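# Hang a hose across two wall hooks

## Task

Get the hose draped over both of the wall hooks so that, at the finish, it rests motionless and does not touch the floor, supported by the hooks alone and not by the robot. Then open the grippers and back the robot away. The robot must stay upright and level throughout; toppling or finishing tilted counts as failure.

## Robot and tools

ROBOT. A Rainbow Robotics RB-Y1 in a physics simulation: a wheeled base (two drive wheels, two rear casters; 0.66 m long, 0.58 m wide, front edge 0.10 m ahead of the wheel axle), a folding torso (leg with ankle, knee, hip), a head with head_camera, and two 7-joint arms with parallel grippers and left_wrist_camera / right_wrist_camera. The base cannot strafe.

FRAMES. Base frame: origin on the floor between the drive wheels, x forward, y left, z up. The state reports chest (a spine point 0.08 m under the shoulders; its x is where the chest faces, z along the spine), left_hand and right_hand (midpoint between finger pads; fingers point along the hand's -z, close along its x) in this frame. Printed hand positions can be off, worse at full reach. base_odometry is relative to where the base began the scene, counts wheel rotation only (slip looks like travel), heading positive to the left, -3.142 to 3.142.

execute_actions. Argument "actions": a list holding zero or one action object. Empty list = just report state and images. An action may contain:
- "base": exactly one of {"translate_m": d} (relative straight drive in metres from the current spot, forward positive, -3 to 3) or {"rotate_rad": d} (relative turn in place, radians, counter-clockwise/left positive, -3.2 to 3.2). A drive or turn that would need over 8.667 s at its top speed is rejected.
- "joints": one flat object keyed by individual joint name (not a list per arm); each value is an absolute target. Radians unless the name ends _m. Ranges: torso_squat_rad 0..1.2 (more lowers the chest); torso_shift_rad -0.3..0.6 (positive pushes hips forward); torso_pitch_rad -0.2..1.4 (positive leans forward); torso_yaw_rad -1.5..1.5 (positive left). Per arm: shoulder_pitch -2.356..2.356 (0 hangs, negative raises forward); left_shoulder_roll 0..3.141 and right_shoulder_roll -3.141..0 (away from body); shoulder_yaw -2.094..2.094; elbow -2.617..0.01 (negative bends); forearm_roll -3.141..3.141; wrist_pitch -1.57..1.919 (negative tips hand forward); hand_roll -2.705..2.705; gripper_m 0..0.1 (pad gap in metres). For yaw/roll joints positive is leftward/counter-clockwise from above on both arms. head_pan_rad -0.523..0.523 (relative to chest, left positive), head_tilt_rad -0.35..1.57 (positive looks down). Joints count as reached within 0.02 rad (grippers 0.004 m).
- "speeds": optional caps for this action, translate_m 0.05..0.4 m/s, rotate_rad 0.1..1.509 rad/s (defaults are the maxima).
- "min_time_s": optional 0.1..8 s, minimum duration of each arm/head motion in the action.
Parts start together and may finish at different moments. Omitted joints may keep driving to an earlier target. Unknown keys or out-of-range numbers get the whole call refused with no motion. "cameras": list of names or "all"; null/omitted = all, [] = none. Pictures return in the order given by the "pictures" line.

Torso combos must also satisfy: squat+shift<=1.52; squat-shift+pitch<=1.57; shift+0.5*pitch-0.4*squat<=0.7; shift+0.3*pitch-0.5*squat<=0.39, otherwise commanded torso joints stop short as off_target.

wait {"seconds": 0..10}: lets time pass without new commands, returns state and images. zoom_image {"camera", "region":[x0,y0,x1,y1]} in pixels (origin top-left, max 504x504) of that camera's latest image. head image 896x504, wrist images 644x364. finished_scene {"scene": n} ends the scene irreversibly after the last command is held, and reports success; replying with no tool call ends everything.

RESULTS. base_status / joint_status: done (base: wheels turned the full amount, slipping or not); off_target (resting short, maybe still pushing); limit_stop_at_<name> (built-in limit); limit_stop_at_own_body (self-collision guard stopped it before touching; move arm and torso apart); contact_stop (torso or arm hit something firm, couldn't lift, or pinned an arm); time_out; stopped_with_arm (torso halted because an arm contact-stopped). After contact_stop, time_out, limit stops or stopped_with_arm the joint holds where it is and forgets its target; a contact_stop or time_out on one member halts its whole group (torso four joints; each arm's seven). Back off a stopped arm first, then the torso, each in its own action. Exception: if both hands share one object and the torso contact-stops instantly with nothing in the way, resend all arm joints at their reported values, then the torso. "joint command not followed" plus a "cause:" line means an arm's targets were withheld by the inter-arm/self check (follow its advice); affected joints read not_followed and may be retried later. on_its_own shows uncommanded parts; "held at" is a held target, not a position. Motor temperatures list per-arm joint values; MOTOR HOT appears at 65 °C, and 80 °C triggers an OVER-TEMPERATURE FAULT (brakes, limit_stop_at_motor_heat, resend targets). A TORQUE FAULT (joint hits its load limit: shoulders 65.8, elbow 33.8, wrist joints 23.5 N m, load included) freezes everything 10 s.

CAUTIONS. To grip, command an opening at least 0.005 m below the object's width; off_target is then normal. The base keeps driving into furniture and may keep pushing; a bent leg can protrude past the front and shove the robot back unreported. Arms must never strike or squeeze each other, grippers included (the check ignores hands and palms). Keep each arm's load under 3 kg and avoid heavy weight far forward, which can tip the robot with no stop. Don't drop, slam or shove things. The robot keeps executing its last command while you compose a reply. Faster, lower-effort solutions are preferred.

Each tool is called after "Call:" in YAML: its name, and indented under it one key for each argument.

## Session

Call:
execute_actions:
  actions: []

Scene clock: 0.00 s.
Motor temperatures (°C, as the motors report them): left_arm=[29 30 33 34 31 35 34] | right_arm=[29 31 33 31 31 31 34]
base_odometry: x=+0.000 y=+0.000 heading=+0.000 (m, m, rad; odometry frame)
base_status: not commanded
joint_positions: torso_squat_rad=+0.350 torso_shift_rad=+0.001 torso_pitch_rad=+0.001 torso_yaw_rad=-0.001 left_shoulder_pitch_rad=-0.048 left_shoulder_roll_rad=+0.002 left_shoulder_yaw_rad=-0.014 left_elbow_rad=-0.181 left_forearm_roll_rad=-0.035 left_wrist_pitch_rad=-0.038 left_hand_roll_rad=+0.044 left_gripper_m=+0.101 right_shoulder_pitch_rad=+0.032 right_shoulder_roll_rad=-0.039 right_shoulder_yaw_rad=+0.031 right_elbow_rad=-0.298 right_forearm_roll_rad=+0.031 right_wrist_pitch_rad=+0.051 right_hand_roll_rad=+0.006 right_gripper_m=+0.100 head_pan_rad=-0.001 head_tilt_rad=+0.401
joint_status: not commanded
chest: x=-0.2273 y=-0.0008 z=+1.2476 quat_wxyz=(+1.000, +0.000, +0.000, +0.000) (m; base frame)
left_hand: x=-0.0971 y=+0.2176 z=+0.5743 quat_wxyz=(+0.991, -0.002, -0.131, -0.011) (m; base frame)
right_hand: x=-0.1184 y=-0.2473 z=+0.5707 quat_wxyz=(+0.994, -0.020, -0.107, +0.030) (m; base frame)
pictures: head_camera, left_wrist_camera, right_wrist_camera
Images, in order (width x height): head_camera 896x504, left_wrist_camera 644x364, right_wrist_camera 644x364.

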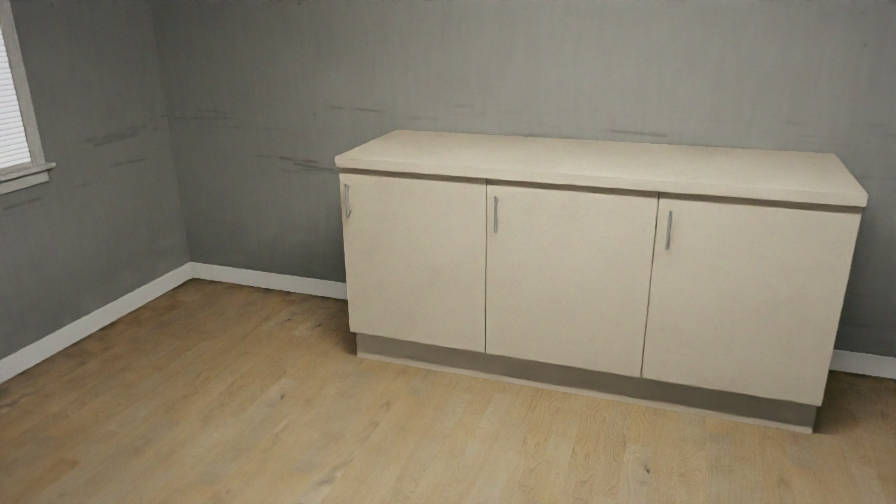

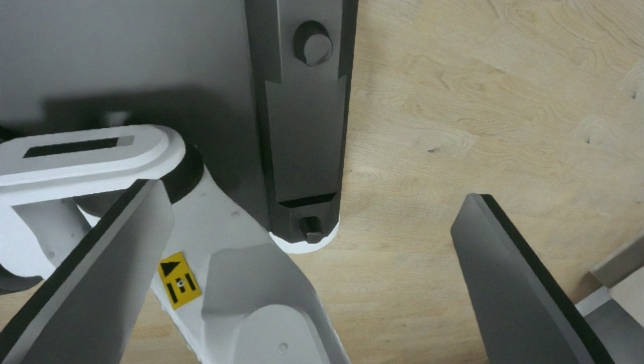

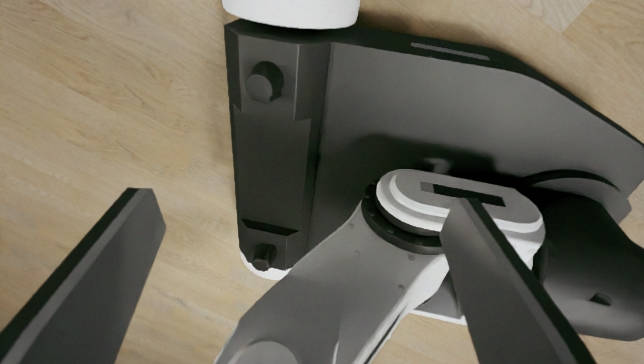

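Call:
execute_actions:
  actions:
    - {"joints":{"head_pan_rad":-0.52,"torso_yaw_rad":-0.5}}
  cameras: ["head_camera"]

Call:
execute_actions:
  actions:
    - {"joints":{"head_pan_rad":-0.52,"torso_yaw_rad":-1.5}}
  cameras: ["head_camera"]

Scene clock: 5.57 s.
Motor temperatures (°C, as the motors report them): left_arm=[29 30 33 34 31 35 34] | right_arm=[29 31 33 31 31 31 34]
base_odometry: x=+0.000 y=+0.000 heading=+0.000 (m, m, rad; odometry frame)
base_status: not commanded
joint_positions: torso_squat_rad=+0.350 torso_shift_rad=+0.001 torso_pitch_rad=+0.001 torso_yaw_rad=-0.500 left_shoulder_pitch_rad=-0.048 left_shoulder_roll_rad=+0.002 left_shoulder_yaw_rad=-0.014 left_elbow_rad=-0.181 left_forearm_roll_rad=-0.035 left_wrist_pitch_rad=-0.038 left_hand_roll_rad=+0.044 left_gripper_m=+0.101 right_shoulder_pitch_rad=+0.032 right_shoulder_roll_rad=-0.039 right_shoulder_yaw_rad=+0.031 right_elbow_rad=-0.298 right_forearm_roll_rad=+0.031 right_wrist_pitch_rad=+0.051 right_hand_roll_rad=+0.006 right_gripper_m=+0.100 head_pan_rad=-0.520 head_tilt_rad=+0.401
joint_status: all done
chest: x=-0.2273 y=-0.0008 z=+1.2476 quat_wxyz=(+0.969, +0.000, +0.000, -0.247) (m; base frame)
left_hand: x=-0.0086 y=+0.1283 z=+0.5741 quat_wxyz=(+0.958, -0.034, -0.126, -0.255) (m; base frame)
right_hand: x=-0.2501 y=-0.2695 z=+0.5708 quat_wxyz=(+0.970, -0.046, -0.098, -0.216) (m; base frame)
pictures: head_camera
Images, in order (width x height): head_camera 896x504.

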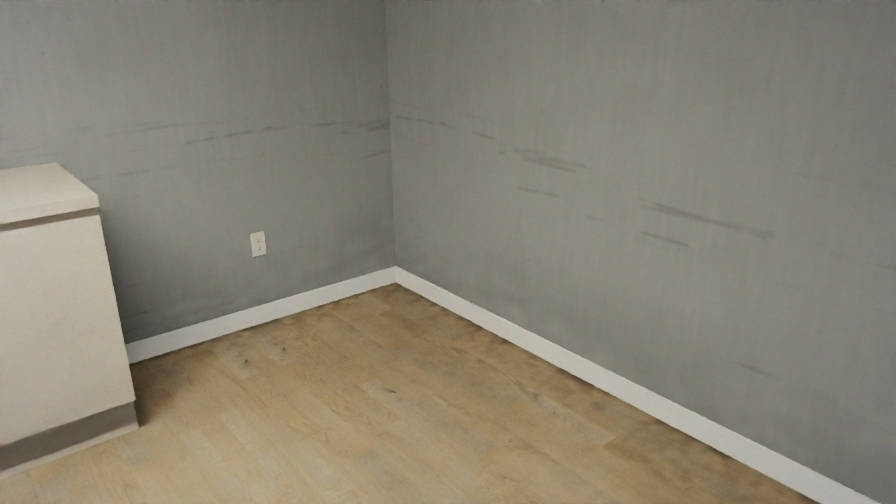

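Scene clock: 7.30 s.
Motor temperatures (°C, as the motors report them): left_arm=[29 30 33 34 31 35 34] | right_arm=[29 31 33 31 31 31 34]
base_odometry: x=+0.000 y=+0.000 heading=+0.000 (m, m, rad; odometry frame)
base_status: not commanded
joint_positions: torso_squat_rad=+0.350 torso_shift_rad=+0.001 torso_pitch_rad=+0.001 torso_yaw_rad=-1.177 left_shoulder_pitch_rad=-0.048 left_shoulder_roll_rad=+0.002 left_shoulder_yaw_rad=-0.014 left_elbow_rad=-0.181 left_forearm_roll_rad=-0.035 left_wrist_pitch_rad=-0.038 left_hand_roll_rad=+0.044 left_gripper_m=+0.101 right_shoulder_pitch_rad=+0.032 right_shoulder_roll_rad=-0.039 right_shoulder_yaw_rad=+0.031 right_elbow_rad=-0.297 right_forearm_roll_rad=+0.031 right_wrist_pitch_rad=+0.051 right_hand_roll_rad=+0.006 right_gripper_m=+0.100 head_pan_rad=-0.520 head_tilt_rad=+0.401
joint_status: torso_yaw_rad limit_stop_at_own_body (moved -0.677 of -1.000); the others done
on_its_own: torso_yaw_rad is held at -1.177, not at your -1.500, since a limit_stop_at_own_body
chest: x=-0.2273 y=-0.0008 z=+1.2476 quat_wxyz=(+0.832, +0.000, +0.001, -0.555) (m; base frame)
left_hand: x=+0.0237 y=-0.0376 z=+0.5741 quat_wxyz=(+0.819, -0.075, -0.108, -0.559) (m; base frame)
right_hand: x=-0.4138 y=-0.1961 z=+0.5709 quat_wxyz=(+0.844, -0.076, -0.077, -0.526) (m; base frame)
pictures: head_camera
Images, in order (width x height): head_camera 896x504.

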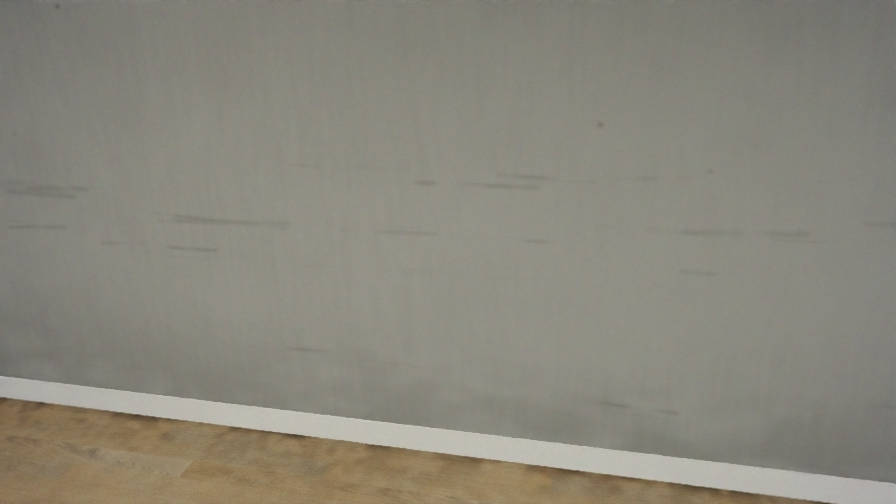

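Call:
execute_actions:
  actions:
    - {"base":{"rotate_rad":-2.2},"joints":{"head_pan_rad":-0.52,"torso_yaw_rad":0,"head_tilt_rad":0.5}}

Scene clock: 15.40 s.
Motor temperatures (°C, as the motors report them): left_arm=[29 30 33 34 31 35 34] | right_arm=[29 31 33 31 31 31 34]
base_odometry: x=+0.000 y=+0.000 heading=-2.199 (m, m, rad; odometry frame)
base_status: done
joint_positions: torso_squat_rad=+0.350 torso_shift_rad=+0.001 torso_pitch_rad=+0.001 torso_yaw_rad=+0.000 left_shoulder_pitch_rad=-0.048 left_shoulder_roll_rad=+0.002 left_shoulder_yaw_rad=-0.014 left_elbow_rad=-0.181 left_forearm_roll_rad=-0.035 left_wrist_pitch_rad=-0.038 left_hand_roll_rad=+0.044 left_gripper_m=+0.101 right_shoulder_pitch_rad=+0.032 right_shoulder_roll_rad=-0.039 right_shoulder_yaw_rad=+0.031 right_elbow_rad=-0.298 right_forearm_roll_rad=+0.031 right_wrist_pitch_rad=+0.051 right_hand_roll_rad=+0.006 right_gripper_m=+0.100 head_pan_rad=-0.520 head_tilt_rad=+0.500
joint_status: all done
chest: x=-0.2273 y=-0.0008 z=+1.2476 quat_wxyz=(+1.000, +0.000, +0.000, +0.000) (m; base frame)
left_hand: x=-0.0973 y=+0.2176 z=+0.5742 quat_wxyz=(+0.991, -0.002, -0.131, -0.011) (m; base frame)
right_hand: x=-0.1183 y=-0.2473 z=+0.5707 quat_wxyz=(+0.994, -0.020, -0.107, +0.031) (m; base frame)
pictures: head_camera, left_wrist_camera, right_wrist_camera
Images, in order (width x height): head_camera 896x504, left_wrist_camera 644x364, right_wrist_camera 644x364.

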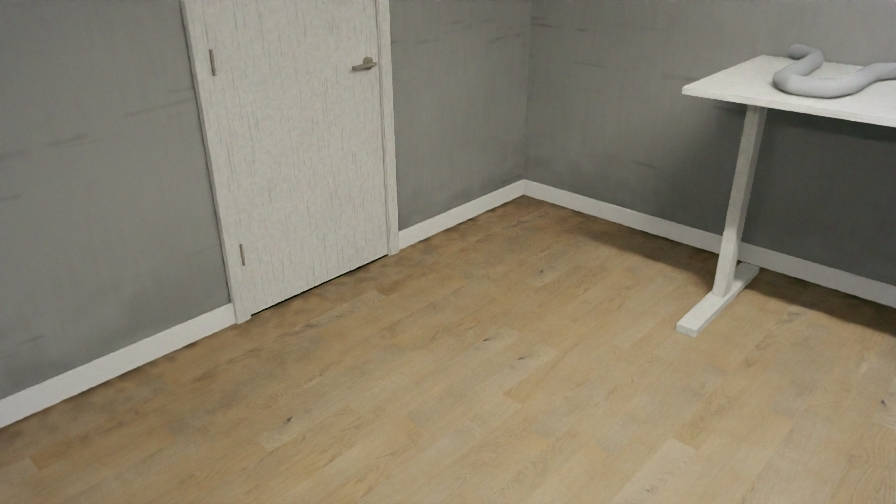

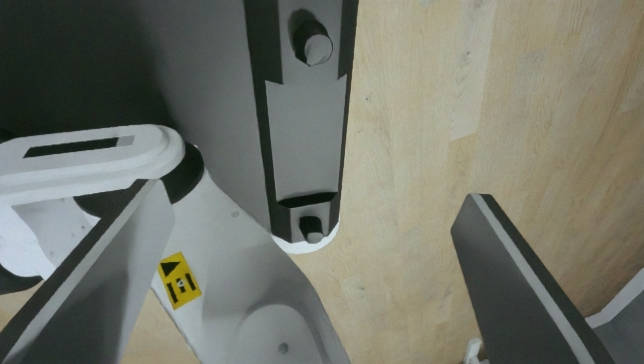

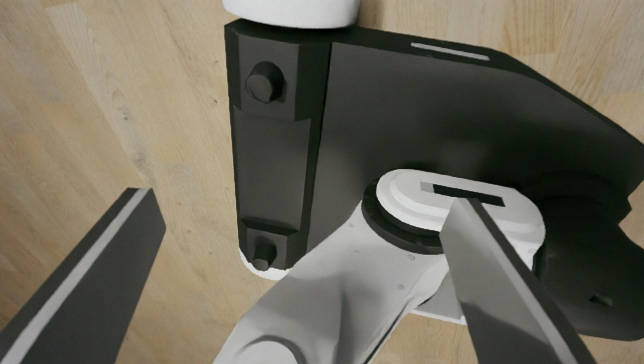

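Call:
execute_actions:
  actions:
    - {"base":{"rotate_rad":-1.3},"joints":{"head_pan_rad":0,"head_tilt_rad":0.3}}

Scene clock: 23.13 s.
Motor temperatures (°C, as the motors report them): left_arm=[29 30 33 34 31 35 34] | right_arm=[29 31 33 31 31 31 34]
base_odometry: x=+0.000 y=+0.000 heading=+2.784 (m, m, rad; odometry frame)
base_status: done
joint_positions: torso_squat_rad=+0.350 torso_shift_rad=+0.001 torso_pitch_rad=+0.001 torso_yaw_rad=+0.000 left_shoulder_pitch_rad=-0.048 left_shoulder_roll_rad=+0.002 left_shoulder_yaw_rad=-0.014 left_elbow_rad=-0.181 left_forearm_roll_rad=-0.035 left_wrist_pitch_rad=-0.038 left_hand_roll_rad=+0.044 left_gripper_m=+0.101 right_shoulder_pitch_rad=+0.032 right_shoulder_roll_rad=-0.039 right_shoulder_yaw_rad=+0.031 right_elbow_rad=-0.298 right_forearm_roll_rad=+0.031 right_wrist_pitch_rad=+0.051 right_hand_roll_rad=+0.006 right_gripper_m=+0.100 head_pan_rad=+0.000 head_tilt_rad=+0.300
joint_status: all done
chest: x=-0.2273 y=-0.0008 z=+1.2476 quat_wxyz=(+1.000, +0.000, +0.000, +0.000) (m; base frame)
left_hand: x=-0.0973 y=+0.2176 z=+0.5742 quat_wxyz=(+0.991, -0.002, -0.131, -0.011) (m; base frame)
right_hand: x=-0.1183 y=-0.2473 z=+0.5707 quat_wxyz=(+0.994, -0.020, -0.107, +0.031) (m; base frame)
pictures: head_camera, left_wrist_camera, right_wrist_camera
Images, in order (width x height): head_camera 896x504, left_wrist_camera 644x364, right_wrist_camera 644x364.

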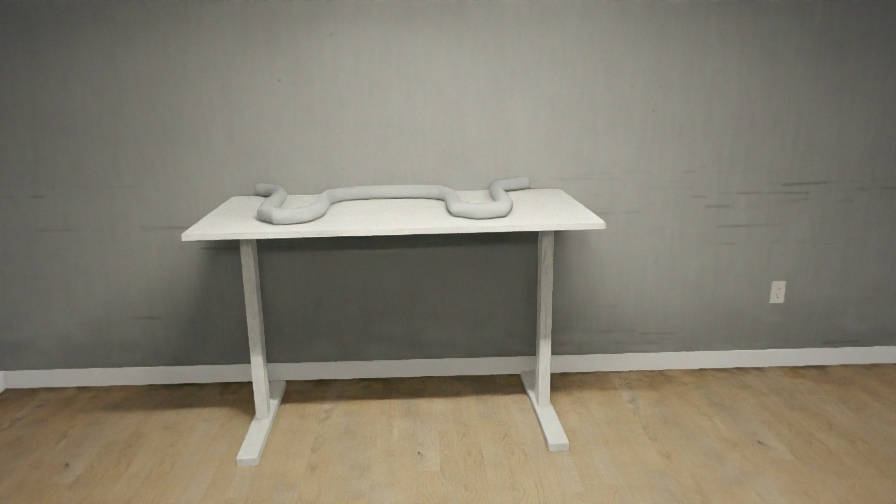

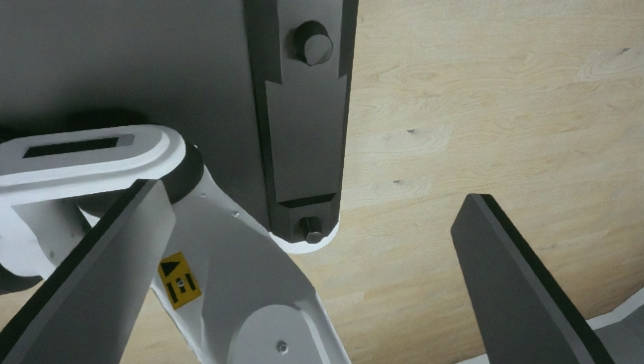

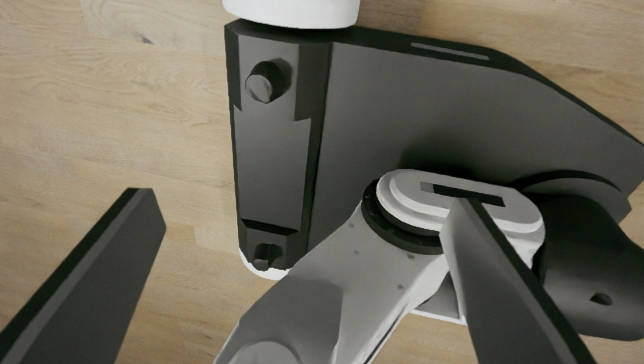

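Hooks not seen yet; look at the window wall.

Call:
execute_actions:
  actions:
    - {"joints":{"head_pan_rad":-0.52,"torso_yaw_rad":-0.6,"head_tilt_rad":0.15}}
  cameras: ["head_camera"]

Scene clock: 27.60 s.
Motor temperatures (°C, as the motors report them): left_arm=[29 30 33 34 31 35 34] | right_arm=[29 31 33 31 31 31 34]
base_odometry: x=+0.000 y=+0.000 heading=+2.784 (m, m, rad; odometry frame)
base_status: not commanded
joint_positions: torso_squat_rad=+0.350 torso_shift_rad=+0.001 torso_pitch_rad=+0.001 torso_yaw_rad=-0.600 left_shoulder_pitch_rad=-0.048 left_shoulder_roll_rad=+0.002 left_shoulder_yaw_rad=-0.014 left_elbow_rad=-0.181 left_forearm_roll_rad=-0.035 left_wrist_pitch_rad=-0.038 left_hand_roll_rad=+0.044 left_gripper_m=+0.101 right_shoulder_pitch_rad=+0.032 right_shoulder_roll_rad=-0.039 right_shoulder_yaw_rad=+0.031 right_elbow_rad=-0.298 right_forearm_roll_rad=+0.031 right_wrist_pitch_rad=+0.051 right_hand_roll_rad=+0.006 right_gripper_m=+0.100 head_pan_rad=-0.520 head_tilt_rad=+0.150
joint_status: all done
chest: x=-0.2273 y=-0.0008 z=+1.2476 quat_wxyz=(+0.955, +0.000, +0.000, -0.296) (m; base frame)
left_hand: x=+0.0031 y=+0.1058 z=+0.5741 quat_wxyz=(+0.944, -0.040, -0.125, -0.303) (m; base frame)
right_hand: x=-0.2769 y=-0.2660 z=+0.5708 quat_wxyz=(+0.958, -0.051, -0.096, -0.264) (m; base frame)
pictures: head_camera
Images, in order (width x height): head_camera 896x504.

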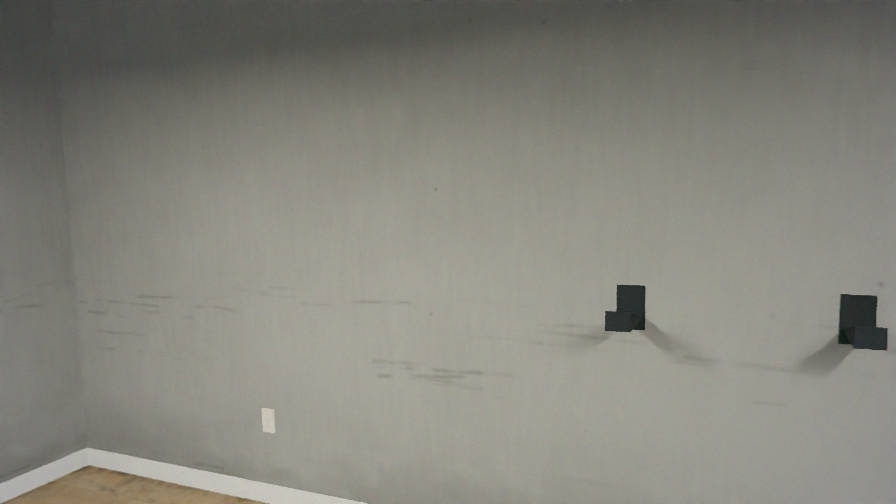

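Call:
execute_actions:
  actions:
    - {"joints":{"head_pan_rad":-0.52,"torso_yaw_rad":-1.0,"head_tilt_rad":0.4}}
  cameras: ["head_camera"]

Call:
zoom_image:
  camera: "head_camera"
  region: [280, 60, 680, 260]

Scene clock: 32.90 s.
Motor temperatures (°C, as the motors report them): left_arm=[29 30 33 34 31 35 34] | right_arm=[29 31 33 31 31 31 34]
base_odometry: x=+0.000 y=+0.000 heading=+2.784 (m, m, rad; odometry frame)
base_status: not commanded
joint_positions: torso_squat_rad=+0.350 torso_shift_rad=+0.001 torso_pitch_rad=+0.001 torso_yaw_rad=-1.000 left_shoulder_pitch_rad=-0.048 left_shoulder_roll_rad=+0.002 left_shoulder_yaw_rad=-0.014 left_elbow_rad=-0.181 left_forearm_roll_rad=-0.035 left_wrist_pitch_rad=-0.038 left_hand_roll_rad=+0.044 left_gripper_m=+0.101 right_shoulder_pitch_rad=+0.032 right_shoulder_roll_rad=-0.039 right_shoulder_yaw_rad=+0.031 right_elbow_rad=-0.298 right_forearm_roll_rad=+0.031 right_wrist_pitch_rad=+0.051 right_hand_roll_rad=+0.006 right_gripper_m=+0.100 head_pan_rad=-0.520 head_tilt_rad=+0.400
joint_status: all done
chest: x=-0.2273 y=-0.0008 z=+1.2476 quat_wxyz=(+0.878, +0.000, +0.000, -0.479) (m; base frame)
left_hand: x=+0.0262 y=+0.0075 z=+0.5740 quat_wxyz=(+0.865, -0.065, -0.114, -0.484) (m; base frame)
right_hand: x=-0.3764 y=-0.2259 z=+0.5709 quat_wxyz=(+0.887, -0.069, -0.084, -0.449) (m; base frame)
pictures: head_camera
Images, in order (width x height): head_camera 896x504.

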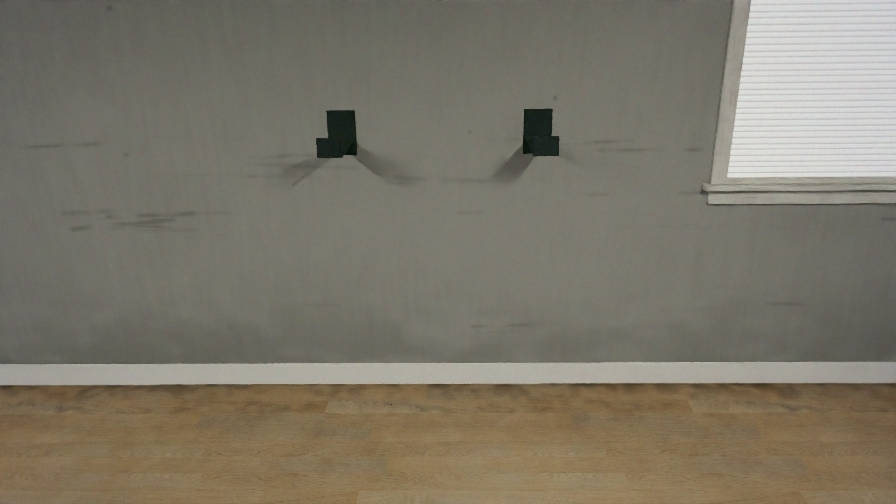

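Region (280, 60, 680, 260) of head_camera's 896x504 image, scaled by 1.260, with more detail than that image has.

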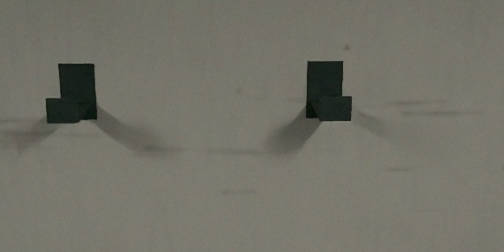

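Call:
execute_actions:
  actions:
    - {"base":{"rotate_rad":0.1},"joints":{"head_pan_rad":0,"torso_yaw_rad":0,"head_tilt_rad":0.55,"torso_squat_rad":0}}
  cameras: []

Call:
execute_actions:
  actions:
    - {"base":{"translate_m":1.45},"joints":{"left_shoulder_pitch_rad":-0.666,"left_shoulder_roll_rad":0.243,"left_shoulder_yaw_rad":0.424,"left_elbow_rad":-1.135,"left_forearm_roll_rad":0,"left_wrist_pitch_rad":1.47,"left_hand_roll_rad":-0.266,"right_shoulder_pitch_rad":-0.666,"right_shoulder_roll_rad":-0.243,"right_shoulder_yaw_rad":-0.424,"right_elbow_rad":-1.135,"right_forearm_roll_rad":0,"right_wrist_pitch_rad":1.47,"right_hand_roll_rad":0.266},"min_time_s":3}

Scene clock: 93.67 s.
Motor temperatures (°C, as the motors report them): left_arm=[29 30 33 34 31 35 34] | right_arm=[29 31 33 31 31 31 34]
base_odometry: x=+0.000 y=+0.000 heading=+2.884 (m, m, rad; odometry frame)
base_status: done
joint_positions: torso_squat_rad=+0.000 torso_shift_rad=+0.001 torso_pitch_rad=+0.001 torso_yaw_rad=+0.000 left_shoulder_pitch_rad=-0.048 left_shoulder_roll_rad=+0.002 left_shoulder_yaw_rad=-0.014 left_elbow_rad=-0.181 left_forearm_roll_rad=-0.035 left_wrist_pitch_rad=-0.038 left_hand_roll_rad=+0.044 left_gripper_m=+0.101 right_shoulder_pitch_rad=+0.032 right_shoulder_roll_rad=-0.039 right_shoulder_yaw_rad=+0.031 right_elbow_rad=-0.298 right_forearm_roll_rad=+0.031 right_wrist_pitch_rad=+0.051 right_hand_roll_rad=+0.006 right_gripper_m=+0.100 head_pan_rad=+0.000 head_tilt_rad=+0.550
joint_status: all done
chest: x=-0.2271 y=-0.0009 z=+1.2899 quat_wxyz=(+1.000, +0.000, +0.001, +0.000) (m; base frame)
left_hand: x=-0.0973 y=+0.2176 z=+0.6166 quat_wxyz=(+0.991, -0.001, -0.131, -0.011) (m; base frame)
right_hand: x=-0.1182 y=-0.2473 z=+0.6131 quat_wxyz=(+0.994, -0.020, -0.107, +0.031) (m; base frame)
pictures: none
No camera images: the call's "cameras" was empty. Leave "cameras" out to get every camera's image.

Scene clock: 98.87 s.
Motor temperatures (°C, as the motors report them): left_arm=[29 30 33 34 31 35 34] | right_arm=[29 31 33 31 31 31 34]
base_odometry: x=-1.402 y=+0.371 heading=+2.883 (m, m, rad; odometry frame)
base_status: done
joint_positions: torso_squat_rad=+0.000 torso_shift_rad=+0.001 torso_pitch_rad=+0.001 torso_yaw_rad=+0.000 left_shoulder_pitch_rad=-0.666 left_shoulder_roll_rad=+0.243 left_shoulder_yaw_rad=+0.424 left_elbow_rad=-1.135 left_forearm_roll_rad=+0.000 left_wrist_pitch_rad=+1.470 left_hand_roll_rad=-0.266 left_gripper_m=+0.101 right_shoulder_pitch_rad=-0.666 right_shoulder_roll_rad=-0.243 right_shoulder_yaw_rad=-0.424 right_elbow_rad=-1.135 right_forearm_roll_rad=+0.000 right_wrist_pitch_rad=+1.470 right_hand_roll_rad=+0.266 right_gripper_m=+0.100 head_pan_rad=+0.000 head_tilt_rad=+0.550
joint_status: all done
chest: x=-0.2271 y=-0.0009 z=+1.2899 quat_wxyz=(+1.000, +0.000, +0.001, +0.000) (m; base frame)
left_hand: x=+0.2890 y=+0.3604 z=+0.9947 quat_wxyz=(+0.984, +0.047, -0.170, +0.000) (m; base frame)
right_hand: x=+0.2890 y=-0.3617 z=+0.9943 quat_wxyz=(+0.984, -0.046, -0.170, +0.000) (m; base frame)
pictures: head_camera, left_wrist_camera, right_wrist_camera
Images, in order (width x height): head_camera 896x504, left_wrist_camera 644x364, right_wrist_camera 644x364.

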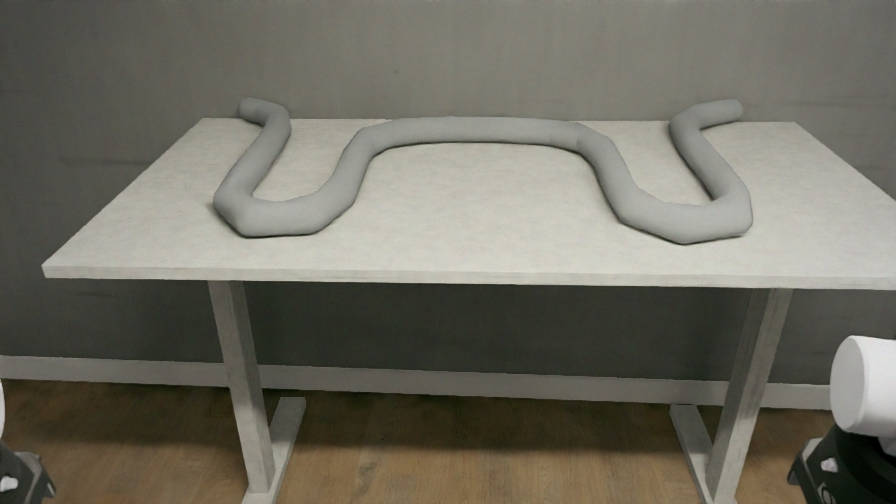

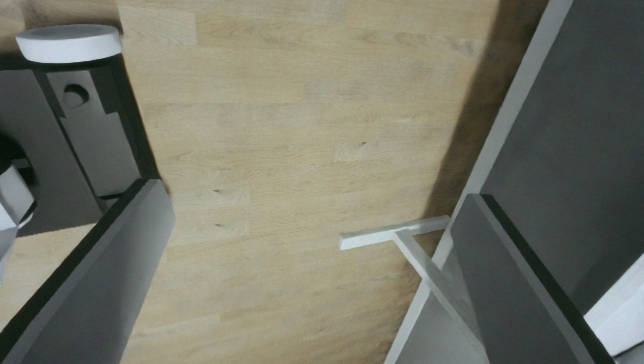

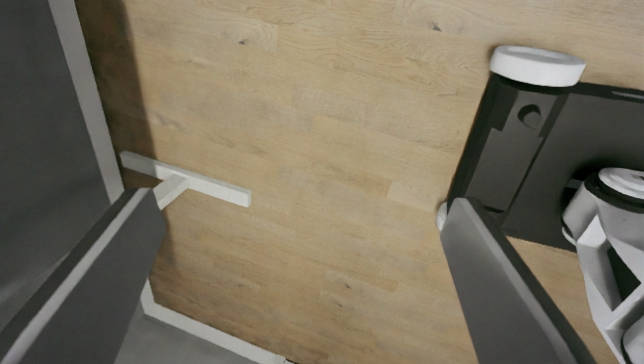

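Call:
execute_actions:
  actions:
    - {"base":{"rotate_rad":-0.085},"joints":{"left_shoulder_pitch_rad":-1.018,"left_shoulder_roll_rad":0.399,"left_shoulder_yaw_rad":0.43,"left_elbow_rad":-0.984,"left_wrist_pitch_rad":1.86,"left_hand_roll_rad":-0.26,"right_shoulder_pitch_rad":-1.018,"right_shoulder_roll_rad":-0.399,"right_shoulder_yaw_rad":-0.43,"right_elbow_rad":-0.984,"right_wrist_pitch_rad":1.86,"right_hand_roll_rad":0.26}}
  cameras: ["head_camera"]

Call:
execute_actions:
  actions:
    - {"base":{"translate_m":0.62},"joints":{"head_tilt_rad":0.85}}

Scene clock: 170.73 s.
Motor temperatures (°C, as the motors report them): left_arm=[29 30 33 34 31 35 34] | right_arm=[29 31 33 31 31 31 34]
base_odometry: x=-1.402 y=+0.371 heading=+2.799 (m, m, rad; odometry frame)
base_status: done
joint_positions: torso_squat_rad=+0.000 torso_shift_rad=+0.001 torso_pitch_rad=+0.001 torso_yaw_rad=+0.000 left_shoulder_pitch_rad=-1.018 left_shoulder_roll_rad=+0.399 left_shoulder_yaw_rad=+0.430 left_elbow_rad=-0.984 left_forearm_roll_rad=+0.000 left_wrist_pitch_rad=+1.860 left_hand_roll_rad=-0.260 left_gripper_m=+0.101 right_shoulder_pitch_rad=-1.018 right_shoulder_roll_rad=-0.399 right_shoulder_yaw_rad=-0.430 right_elbow_rad=-0.984 right_forearm_roll_rad=+0.000 right_wrist_pitch_rad=+1.860 right_hand_roll_rad=+0.260 right_gripper_m=+0.100 head_pan_rad=+0.000 head_tilt_rad=+0.550
joint_status: all done
chest: x=-0.2271 y=-0.0008 z=+1.2899 quat_wxyz=(+1.000, +0.000, +0.000, +0.000) (m; base frame)
left_hand: x=+0.2981 y=+0.3590 z=+1.1322 quat_wxyz=(+0.995, +0.026, -0.096, +0.000) (m; base frame)
right_hand: x=+0.2981 y=-0.3605 z=+1.1318 quat_wxyz=(+0.995, -0.025, -0.096, +0.000) (m; base frame)
pictures: head_camera
Images, in order (width x height): head_camera 896x504.

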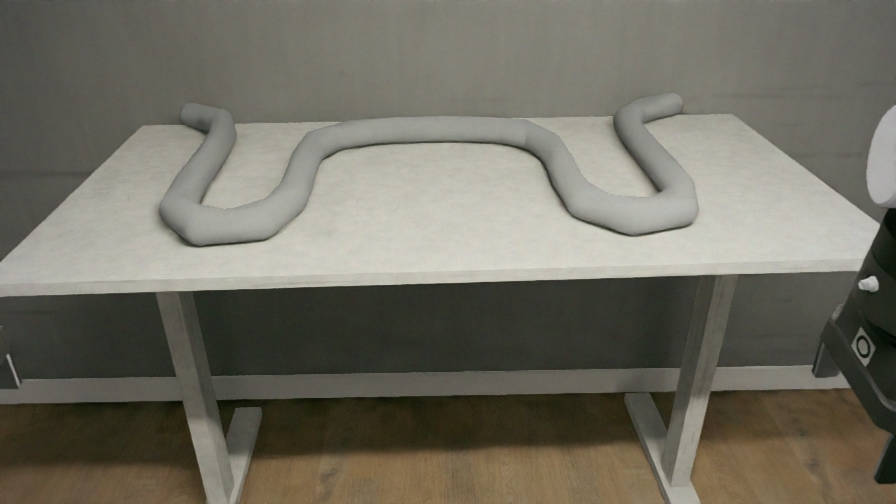

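Scene clock: 173.73 s.
Motor temperatures (°C, as the motors report them): left_arm=[29 30 33 34 31 35 34] | right_arm=[30 31 33 31 31 31 34]
base_odometry: x=-1.986 y=+0.580 heading=+2.798 (m, m, rad; odometry frame)
base_status: done
joint_positions: torso_squat_rad=+0.000 torso_shift_rad=+0.001 torso_pitch_rad=+0.001 torso_yaw_rad=+0.000 left_shoulder_pitch_rad=-1.018 left_shoulder_roll_rad=+0.399 left_shoulder_yaw_rad=+0.430 left_elbow_rad=-0.984 left_forearm_roll_rad=+0.000 left_wrist_pitch_rad=+1.860 left_hand_roll_rad=-0.260 left_gripper_m=+0.101 right_shoulder_pitch_rad=-1.018 right_shoulder_roll_rad=-0.399 right_shoulder_yaw_rad=-0.430 right_elbow_rad=-0.984 right_forearm_roll_rad=+0.000 right_wrist_pitch_rad=+1.860 right_hand_roll_rad=+0.260 right_gripper_m=+0.100 head_pan_rad=+0.000 head_tilt_rad=+0.850
joint_status: all done
chest: x=-0.2271 y=-0.0008 z=+1.2899 quat_wxyz=(+1.000, +0.000, +0.001, +0.000) (m; base frame)
left_hand: x=+0.2981 y=+0.3590 z=+1.1321 quat_wxyz=(+0.995, +0.026, -0.095, +0.000) (m; base frame)
right_hand: x=+0.2981 y=-0.3605 z=+1.1317 quat_wxyz=(+0.995, -0.025, -0.095, +0.000) (m; base frame)
pictures: head_camera, left_wrist_camera, right_wrist_camera
Images, in order (width x height): head_camera 896x504, left_wrist_camera 644x364, right_wrist_camera 644x364.

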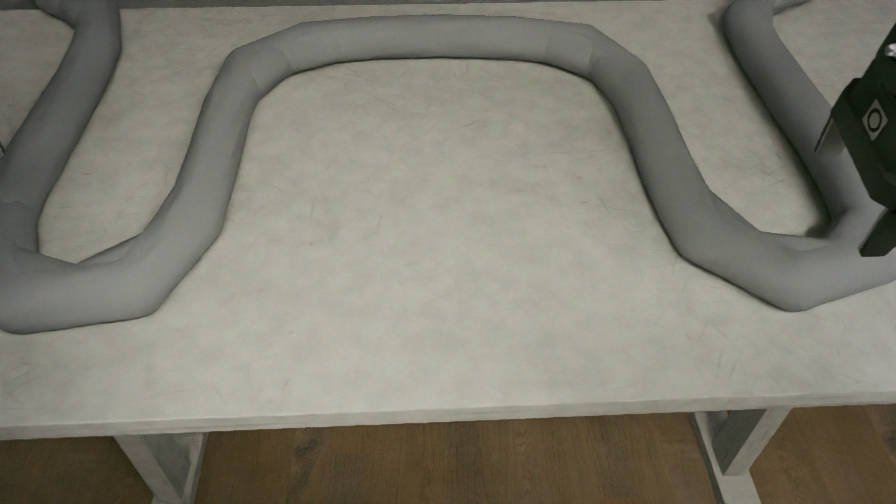

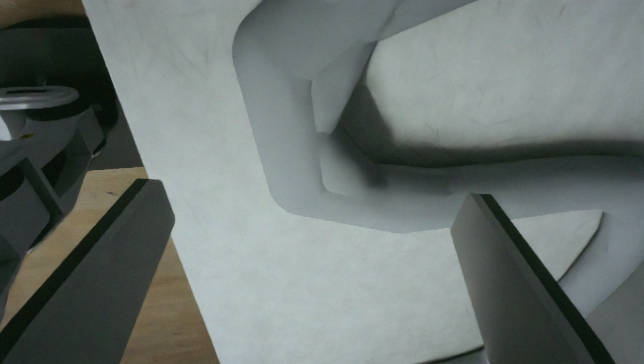

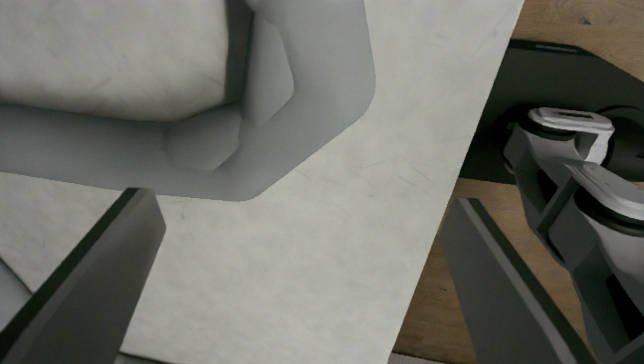

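Call:
execute_actions:
  actions:
    - {"joints":{"torso_squat_rad":0.42}}

Scene clock: 183.10 s.
Motor temperatures (°C, as the motors report them): left_arm=[29 30 33 34 31 35 34] | right_arm=[30 31 33 31 31 31 34]
base_odometry: x=-1.986 y=+0.580 heading=+2.798 (m, m, rad; odometry frame)
base_status: not commanded
joint_positions: torso_squat_rad=+0.420 torso_shift_rad=+0.001 torso_pitch_rad=+0.001 torso_yaw_rad=+0.000 left_shoulder_pitch_rad=-1.018 left_shoulder_roll_rad=+0.399 left_shoulder_yaw_rad=+0.430 left_elbow_rad=-0.984 left_forearm_roll_rad=+0.000 left_wrist_pitch_rad=+1.860 left_hand_roll_rad=-0.260 left_gripper_m=+0.101 right_shoulder_pitch_rad=-1.018 right_shoulder_roll_rad=-0.399 right_shoulder_yaw_rad=-0.430 right_elbow_rad=-0.984 right_forearm_roll_rad=+0.000 right_wrist_pitch_rad=+1.860 right_hand_roll_rad=+0.260 right_gripper_m=+0.100 head_pan_rad=+0.000 head_tilt_rad=+0.850
joint_status: all done
chest: x=-0.2273 y=-0.0008 z=+1.2291 quat_wxyz=(+1.000, +0.000, +0.000, +0.000) (m; base frame)
left_hand: x=+0.2980 y=+0.3591 z=+1.0714 quat_wxyz=(+0.995, +0.026, -0.095, +0.000) (m; base frame)
right_hand: x=+0.2980 y=-0.3605 z=+1.0710 quat_wxyz=(+0.995, -0.025, -0.096, +0.000) (m; base frame)
pictures: head_camera, left_wrist_camera, right_wrist_camera
Images, in order (width x height): head_camera 896x504, left_wrist_camera 644x364, right_wrist_camera 644x364.

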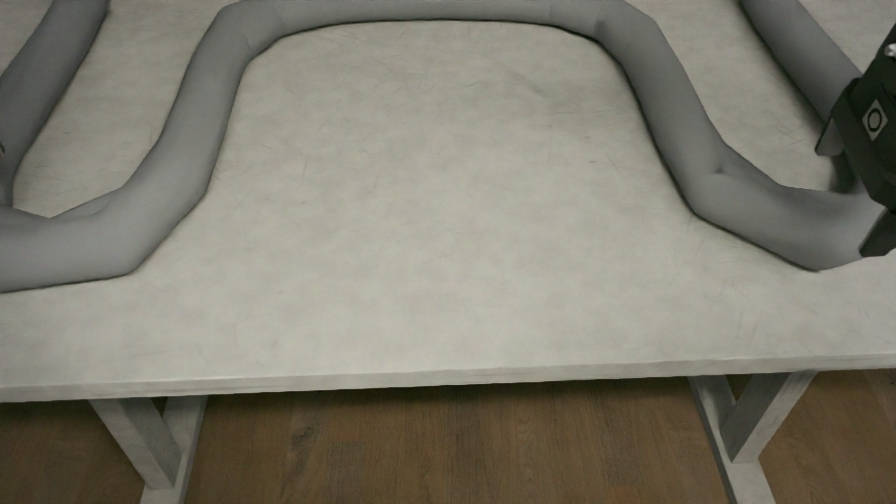

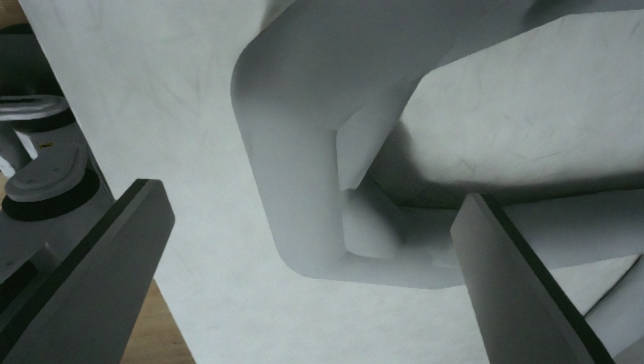

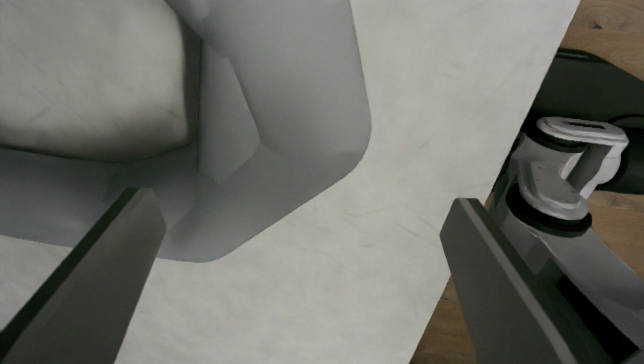

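Call:
execute_actions:
  actions:
    - {"base":{"translate_m":0.015},"joints":{"left_hand_roll_rad":-0.09,"right_shoulder_pitch_rad":-0.988,"right_shoulder_roll_rad":-0.462,"right_shoulder_yaw_rad":-0.47,"right_wrist_pitch_rad":1.74,"right_hand_roll_rad":0.66,"torso_squat_rad":0.48}}
  cameras: ["left_wrist_camera","right_wrist_camera"]

Scene clock: 206.00 s.
Motor temperatures (°C, as the motors report them): left_arm=[29 30 33 34 31 35 34] | right_arm=[30 31 33 31 31 31 34]
base_odometry: x=-2.000 y=+0.585 heading=+2.798 (m, m, rad; odometry frame)
base_status: done
joint_positions: torso_squat_rad=+0.480 torso_shift_rad=+0.001 torso_pitch_rad=+0.001 torso_yaw_rad=+0.000 left_shoulder_pitch_rad=-1.018 left_shoulder_roll_rad=+0.399 left_shoulder_yaw_rad=+0.430 left_elbow_rad=-0.984 left_forearm_roll_rad=+0.000 left_wrist_pitch_rad=+1.860 left_hand_roll_rad=-0.090 left_gripper_m=+0.101 right_shoulder_pitch_rad=-0.988 right_shoulder_roll_rad=-0.462 right_shoulder_yaw_rad=-0.470 right_elbow_rad=-0.984 right_forearm_roll_rad=+0.000 right_wrist_pitch_rad=+1.740 right_hand_roll_rad=+0.660 right_gripper_m=+0.100 head_pan_rad=+0.000 head_tilt_rad=+0.850
joint_status: all done
chest: x=-0.2273 y=-0.0007 z=+1.2108 quat_wxyz=(+1.000, +0.000, +0.000, +0.000) (m; base frame)
left_hand: x=+0.2980 y=+0.3592 z=+1.0531 quat_wxyz=(+0.992, +0.017, -0.097, +0.085) (m; base frame)
right_hand: x=+0.3106 y=-0.4105 z=+1.0600 quat_wxyz=(+0.975, -0.076, -0.139, +0.158) (m; base frame)
pictures: left_wrist_camera, right_wrist_camera
Images, in order (width x height): left_wrist_camera 644x364, right_wrist_camera 644x364.

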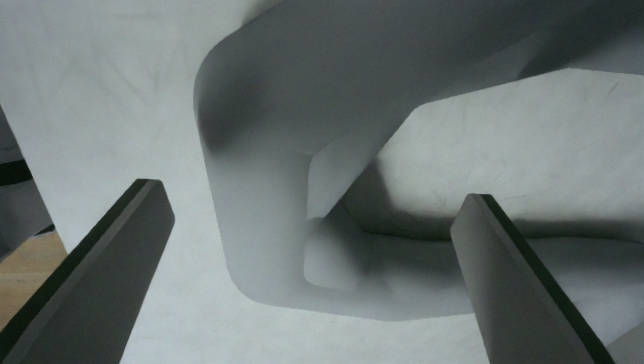

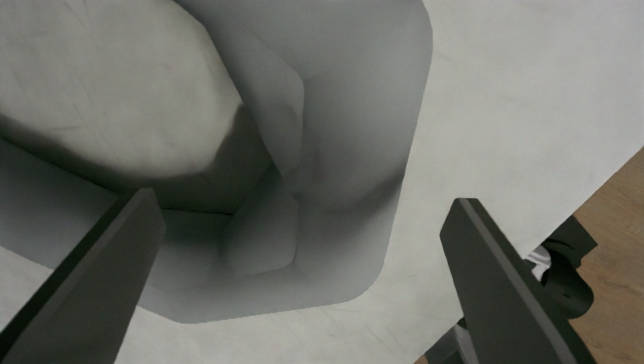

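Call:
execute_actions:
  actions:
    - {"joints":{"left_shoulder_pitch_rad":-1.037,"left_shoulder_roll_rad":0.36,"left_shoulder_yaw_rad":0.405,"left_hand_roll_rad":-0.04,"torso_squat_rad":0.58}}

Scene clock: 212.27 s.
Motor temperatures (°C, as the motors report them): left_arm=[29 30 33 34 31 35 34] | right_arm=[30 31 33 31 31 31 34]
base_odometry: x=-2.000 y=+0.585 heading=+2.798 (m, m, rad; odometry frame)
base_status: not commanded
joint_positions: torso_squat_rad=+0.580 torso_shift_rad=+0.001 torso_pitch_rad=+0.001 torso_yaw_rad=+0.000 left_shoulder_pitch_rad=-1.037 left_shoulder_roll_rad=+0.360 left_shoulder_yaw_rad=+0.405 left_elbow_rad=-0.984 left_forearm_roll_rad=+0.000 left_wrist_pitch_rad=+1.860 left_hand_roll_rad=-0.040 left_gripper_m=+0.101 right_shoulder_pitch_rad=-0.988 right_shoulder_roll_rad=-0.462 right_shoulder_yaw_rad=-0.470 right_elbow_rad=-0.984 right_forearm_roll_rad=+0.000 right_wrist_pitch_rad=+1.740 right_hand_roll_rad=+0.660 right_gripper_m=+0.100 head_pan_rad=+0.000 head_tilt_rad=+0.850
joint_status: all done
chest: x=-0.2273 y=-0.0007 z=+1.1755 quat_wxyz=(+1.000, +0.000, +0.000, +0.000) (m; base frame)
left_hand: x=+0.3045 y=+0.3332 z=+1.0186 quat_wxyz=(+0.991, +0.013, -0.099, +0.085) (m; base frame)
right_hand: x=+0.3105 y=-0.4106 z=+1.0247 quat_wxyz=(+0.975, -0.076, -0.139, +0.157) (m; base frame)
pictures: head_camera, left_wrist_camera, right_wrist_camera
Images, in order (width x height): head_camera 896x504, left_wrist_camera 644x364, right_wrist_camera 644x364.

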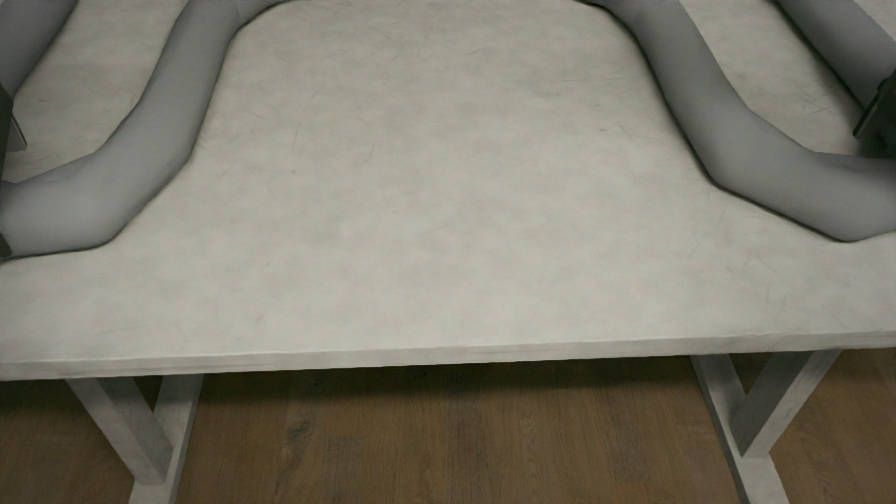

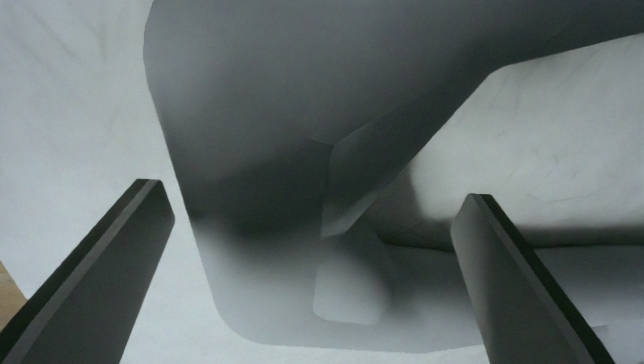

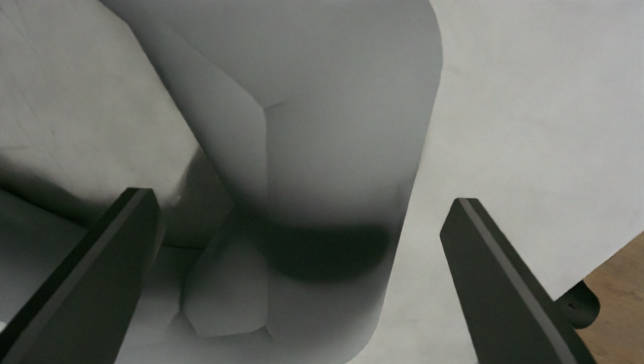

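Call:
execute_actions:
  actions:
    - {"joints":{"left_wrist_pitch_rad":1.9,"torso_squat_rad":0.66,"head_pan_rad":0.4,"head_tilt_rad":0.75}}

Scene clock: 216.40 s.
Motor temperatures (°C, as the motors report them): left_arm=[29 30 33 34 31 35 34] | right_arm=[30 31 33 31 31 31 34]
base_odometry: x=-2.000 y=+0.585 heading=+2.798 (m, m, rad; odometry frame)
base_status: not commanded
joint_positions: torso_squat_rad=+0.660 torso_shift_rad=+0.000 torso_pitch_rad=-0.001 torso_yaw_rad=+0.000 left_shoulder_pitch_rad=-1.038 left_shoulder_roll_rad=+0.360 left_shoulder_yaw_rad=+0.405 left_elbow_rad=-0.985 left_forearm_roll_rad=+0.000 left_wrist_pitch_rad=+1.900 left_hand_roll_rad=-0.040 left_gripper_m=+0.101 right_shoulder_pitch_rad=-0.993 right_shoulder_roll_rad=-0.464 right_shoulder_yaw_rad=-0.470 right_elbow_rad=-0.987 right_forearm_roll_rad=+0.000 right_wrist_pitch_rad=+1.740 right_hand_roll_rad=+0.660 right_gripper_m=+0.100 head_pan_rad=+0.400 head_tilt_rad=+0.750
joint_status: all done
chest: x=-0.2284 y=-0.0003 z=+1.1429 quat_wxyz=(+1.000, +0.000, -0.001, +0.000) (m; base frame)
left_hand: x=+0.2953 y=+0.3316 z=+0.9860 quat_wxyz=(+0.993, +0.010, -0.081, +0.085) (m; base frame)
right_hand: x=+0.3112 y=-0.4109 z=+0.9974 quat_wxyz=(+0.974, -0.078, -0.144, +0.157) (m; base frame)
pictures: head_camera, left_wrist_camera, right_wrist_camera
Images, in order (width x height): head_camera 896x504, left_wrist_camera 644x364, right_wrist_camera 644x364.

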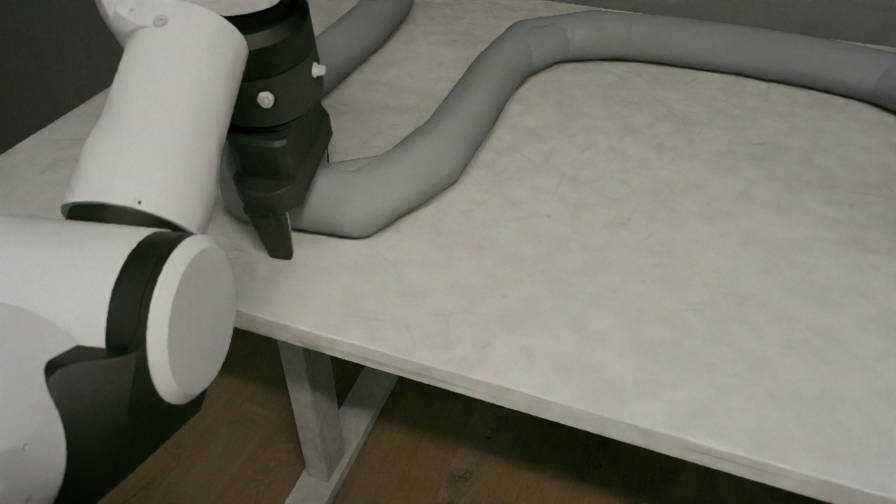

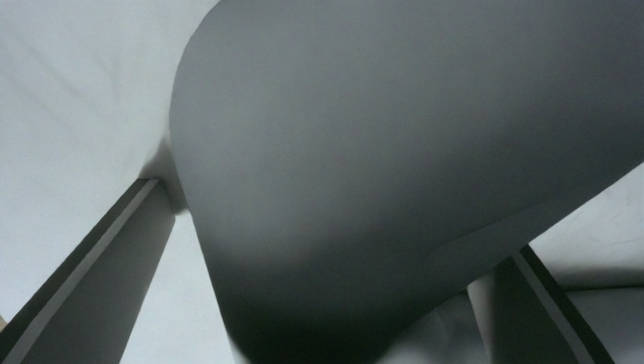

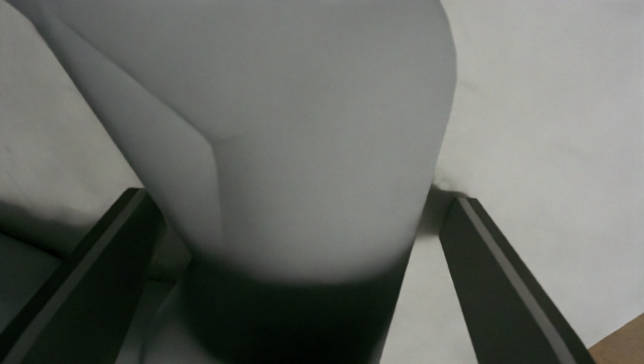

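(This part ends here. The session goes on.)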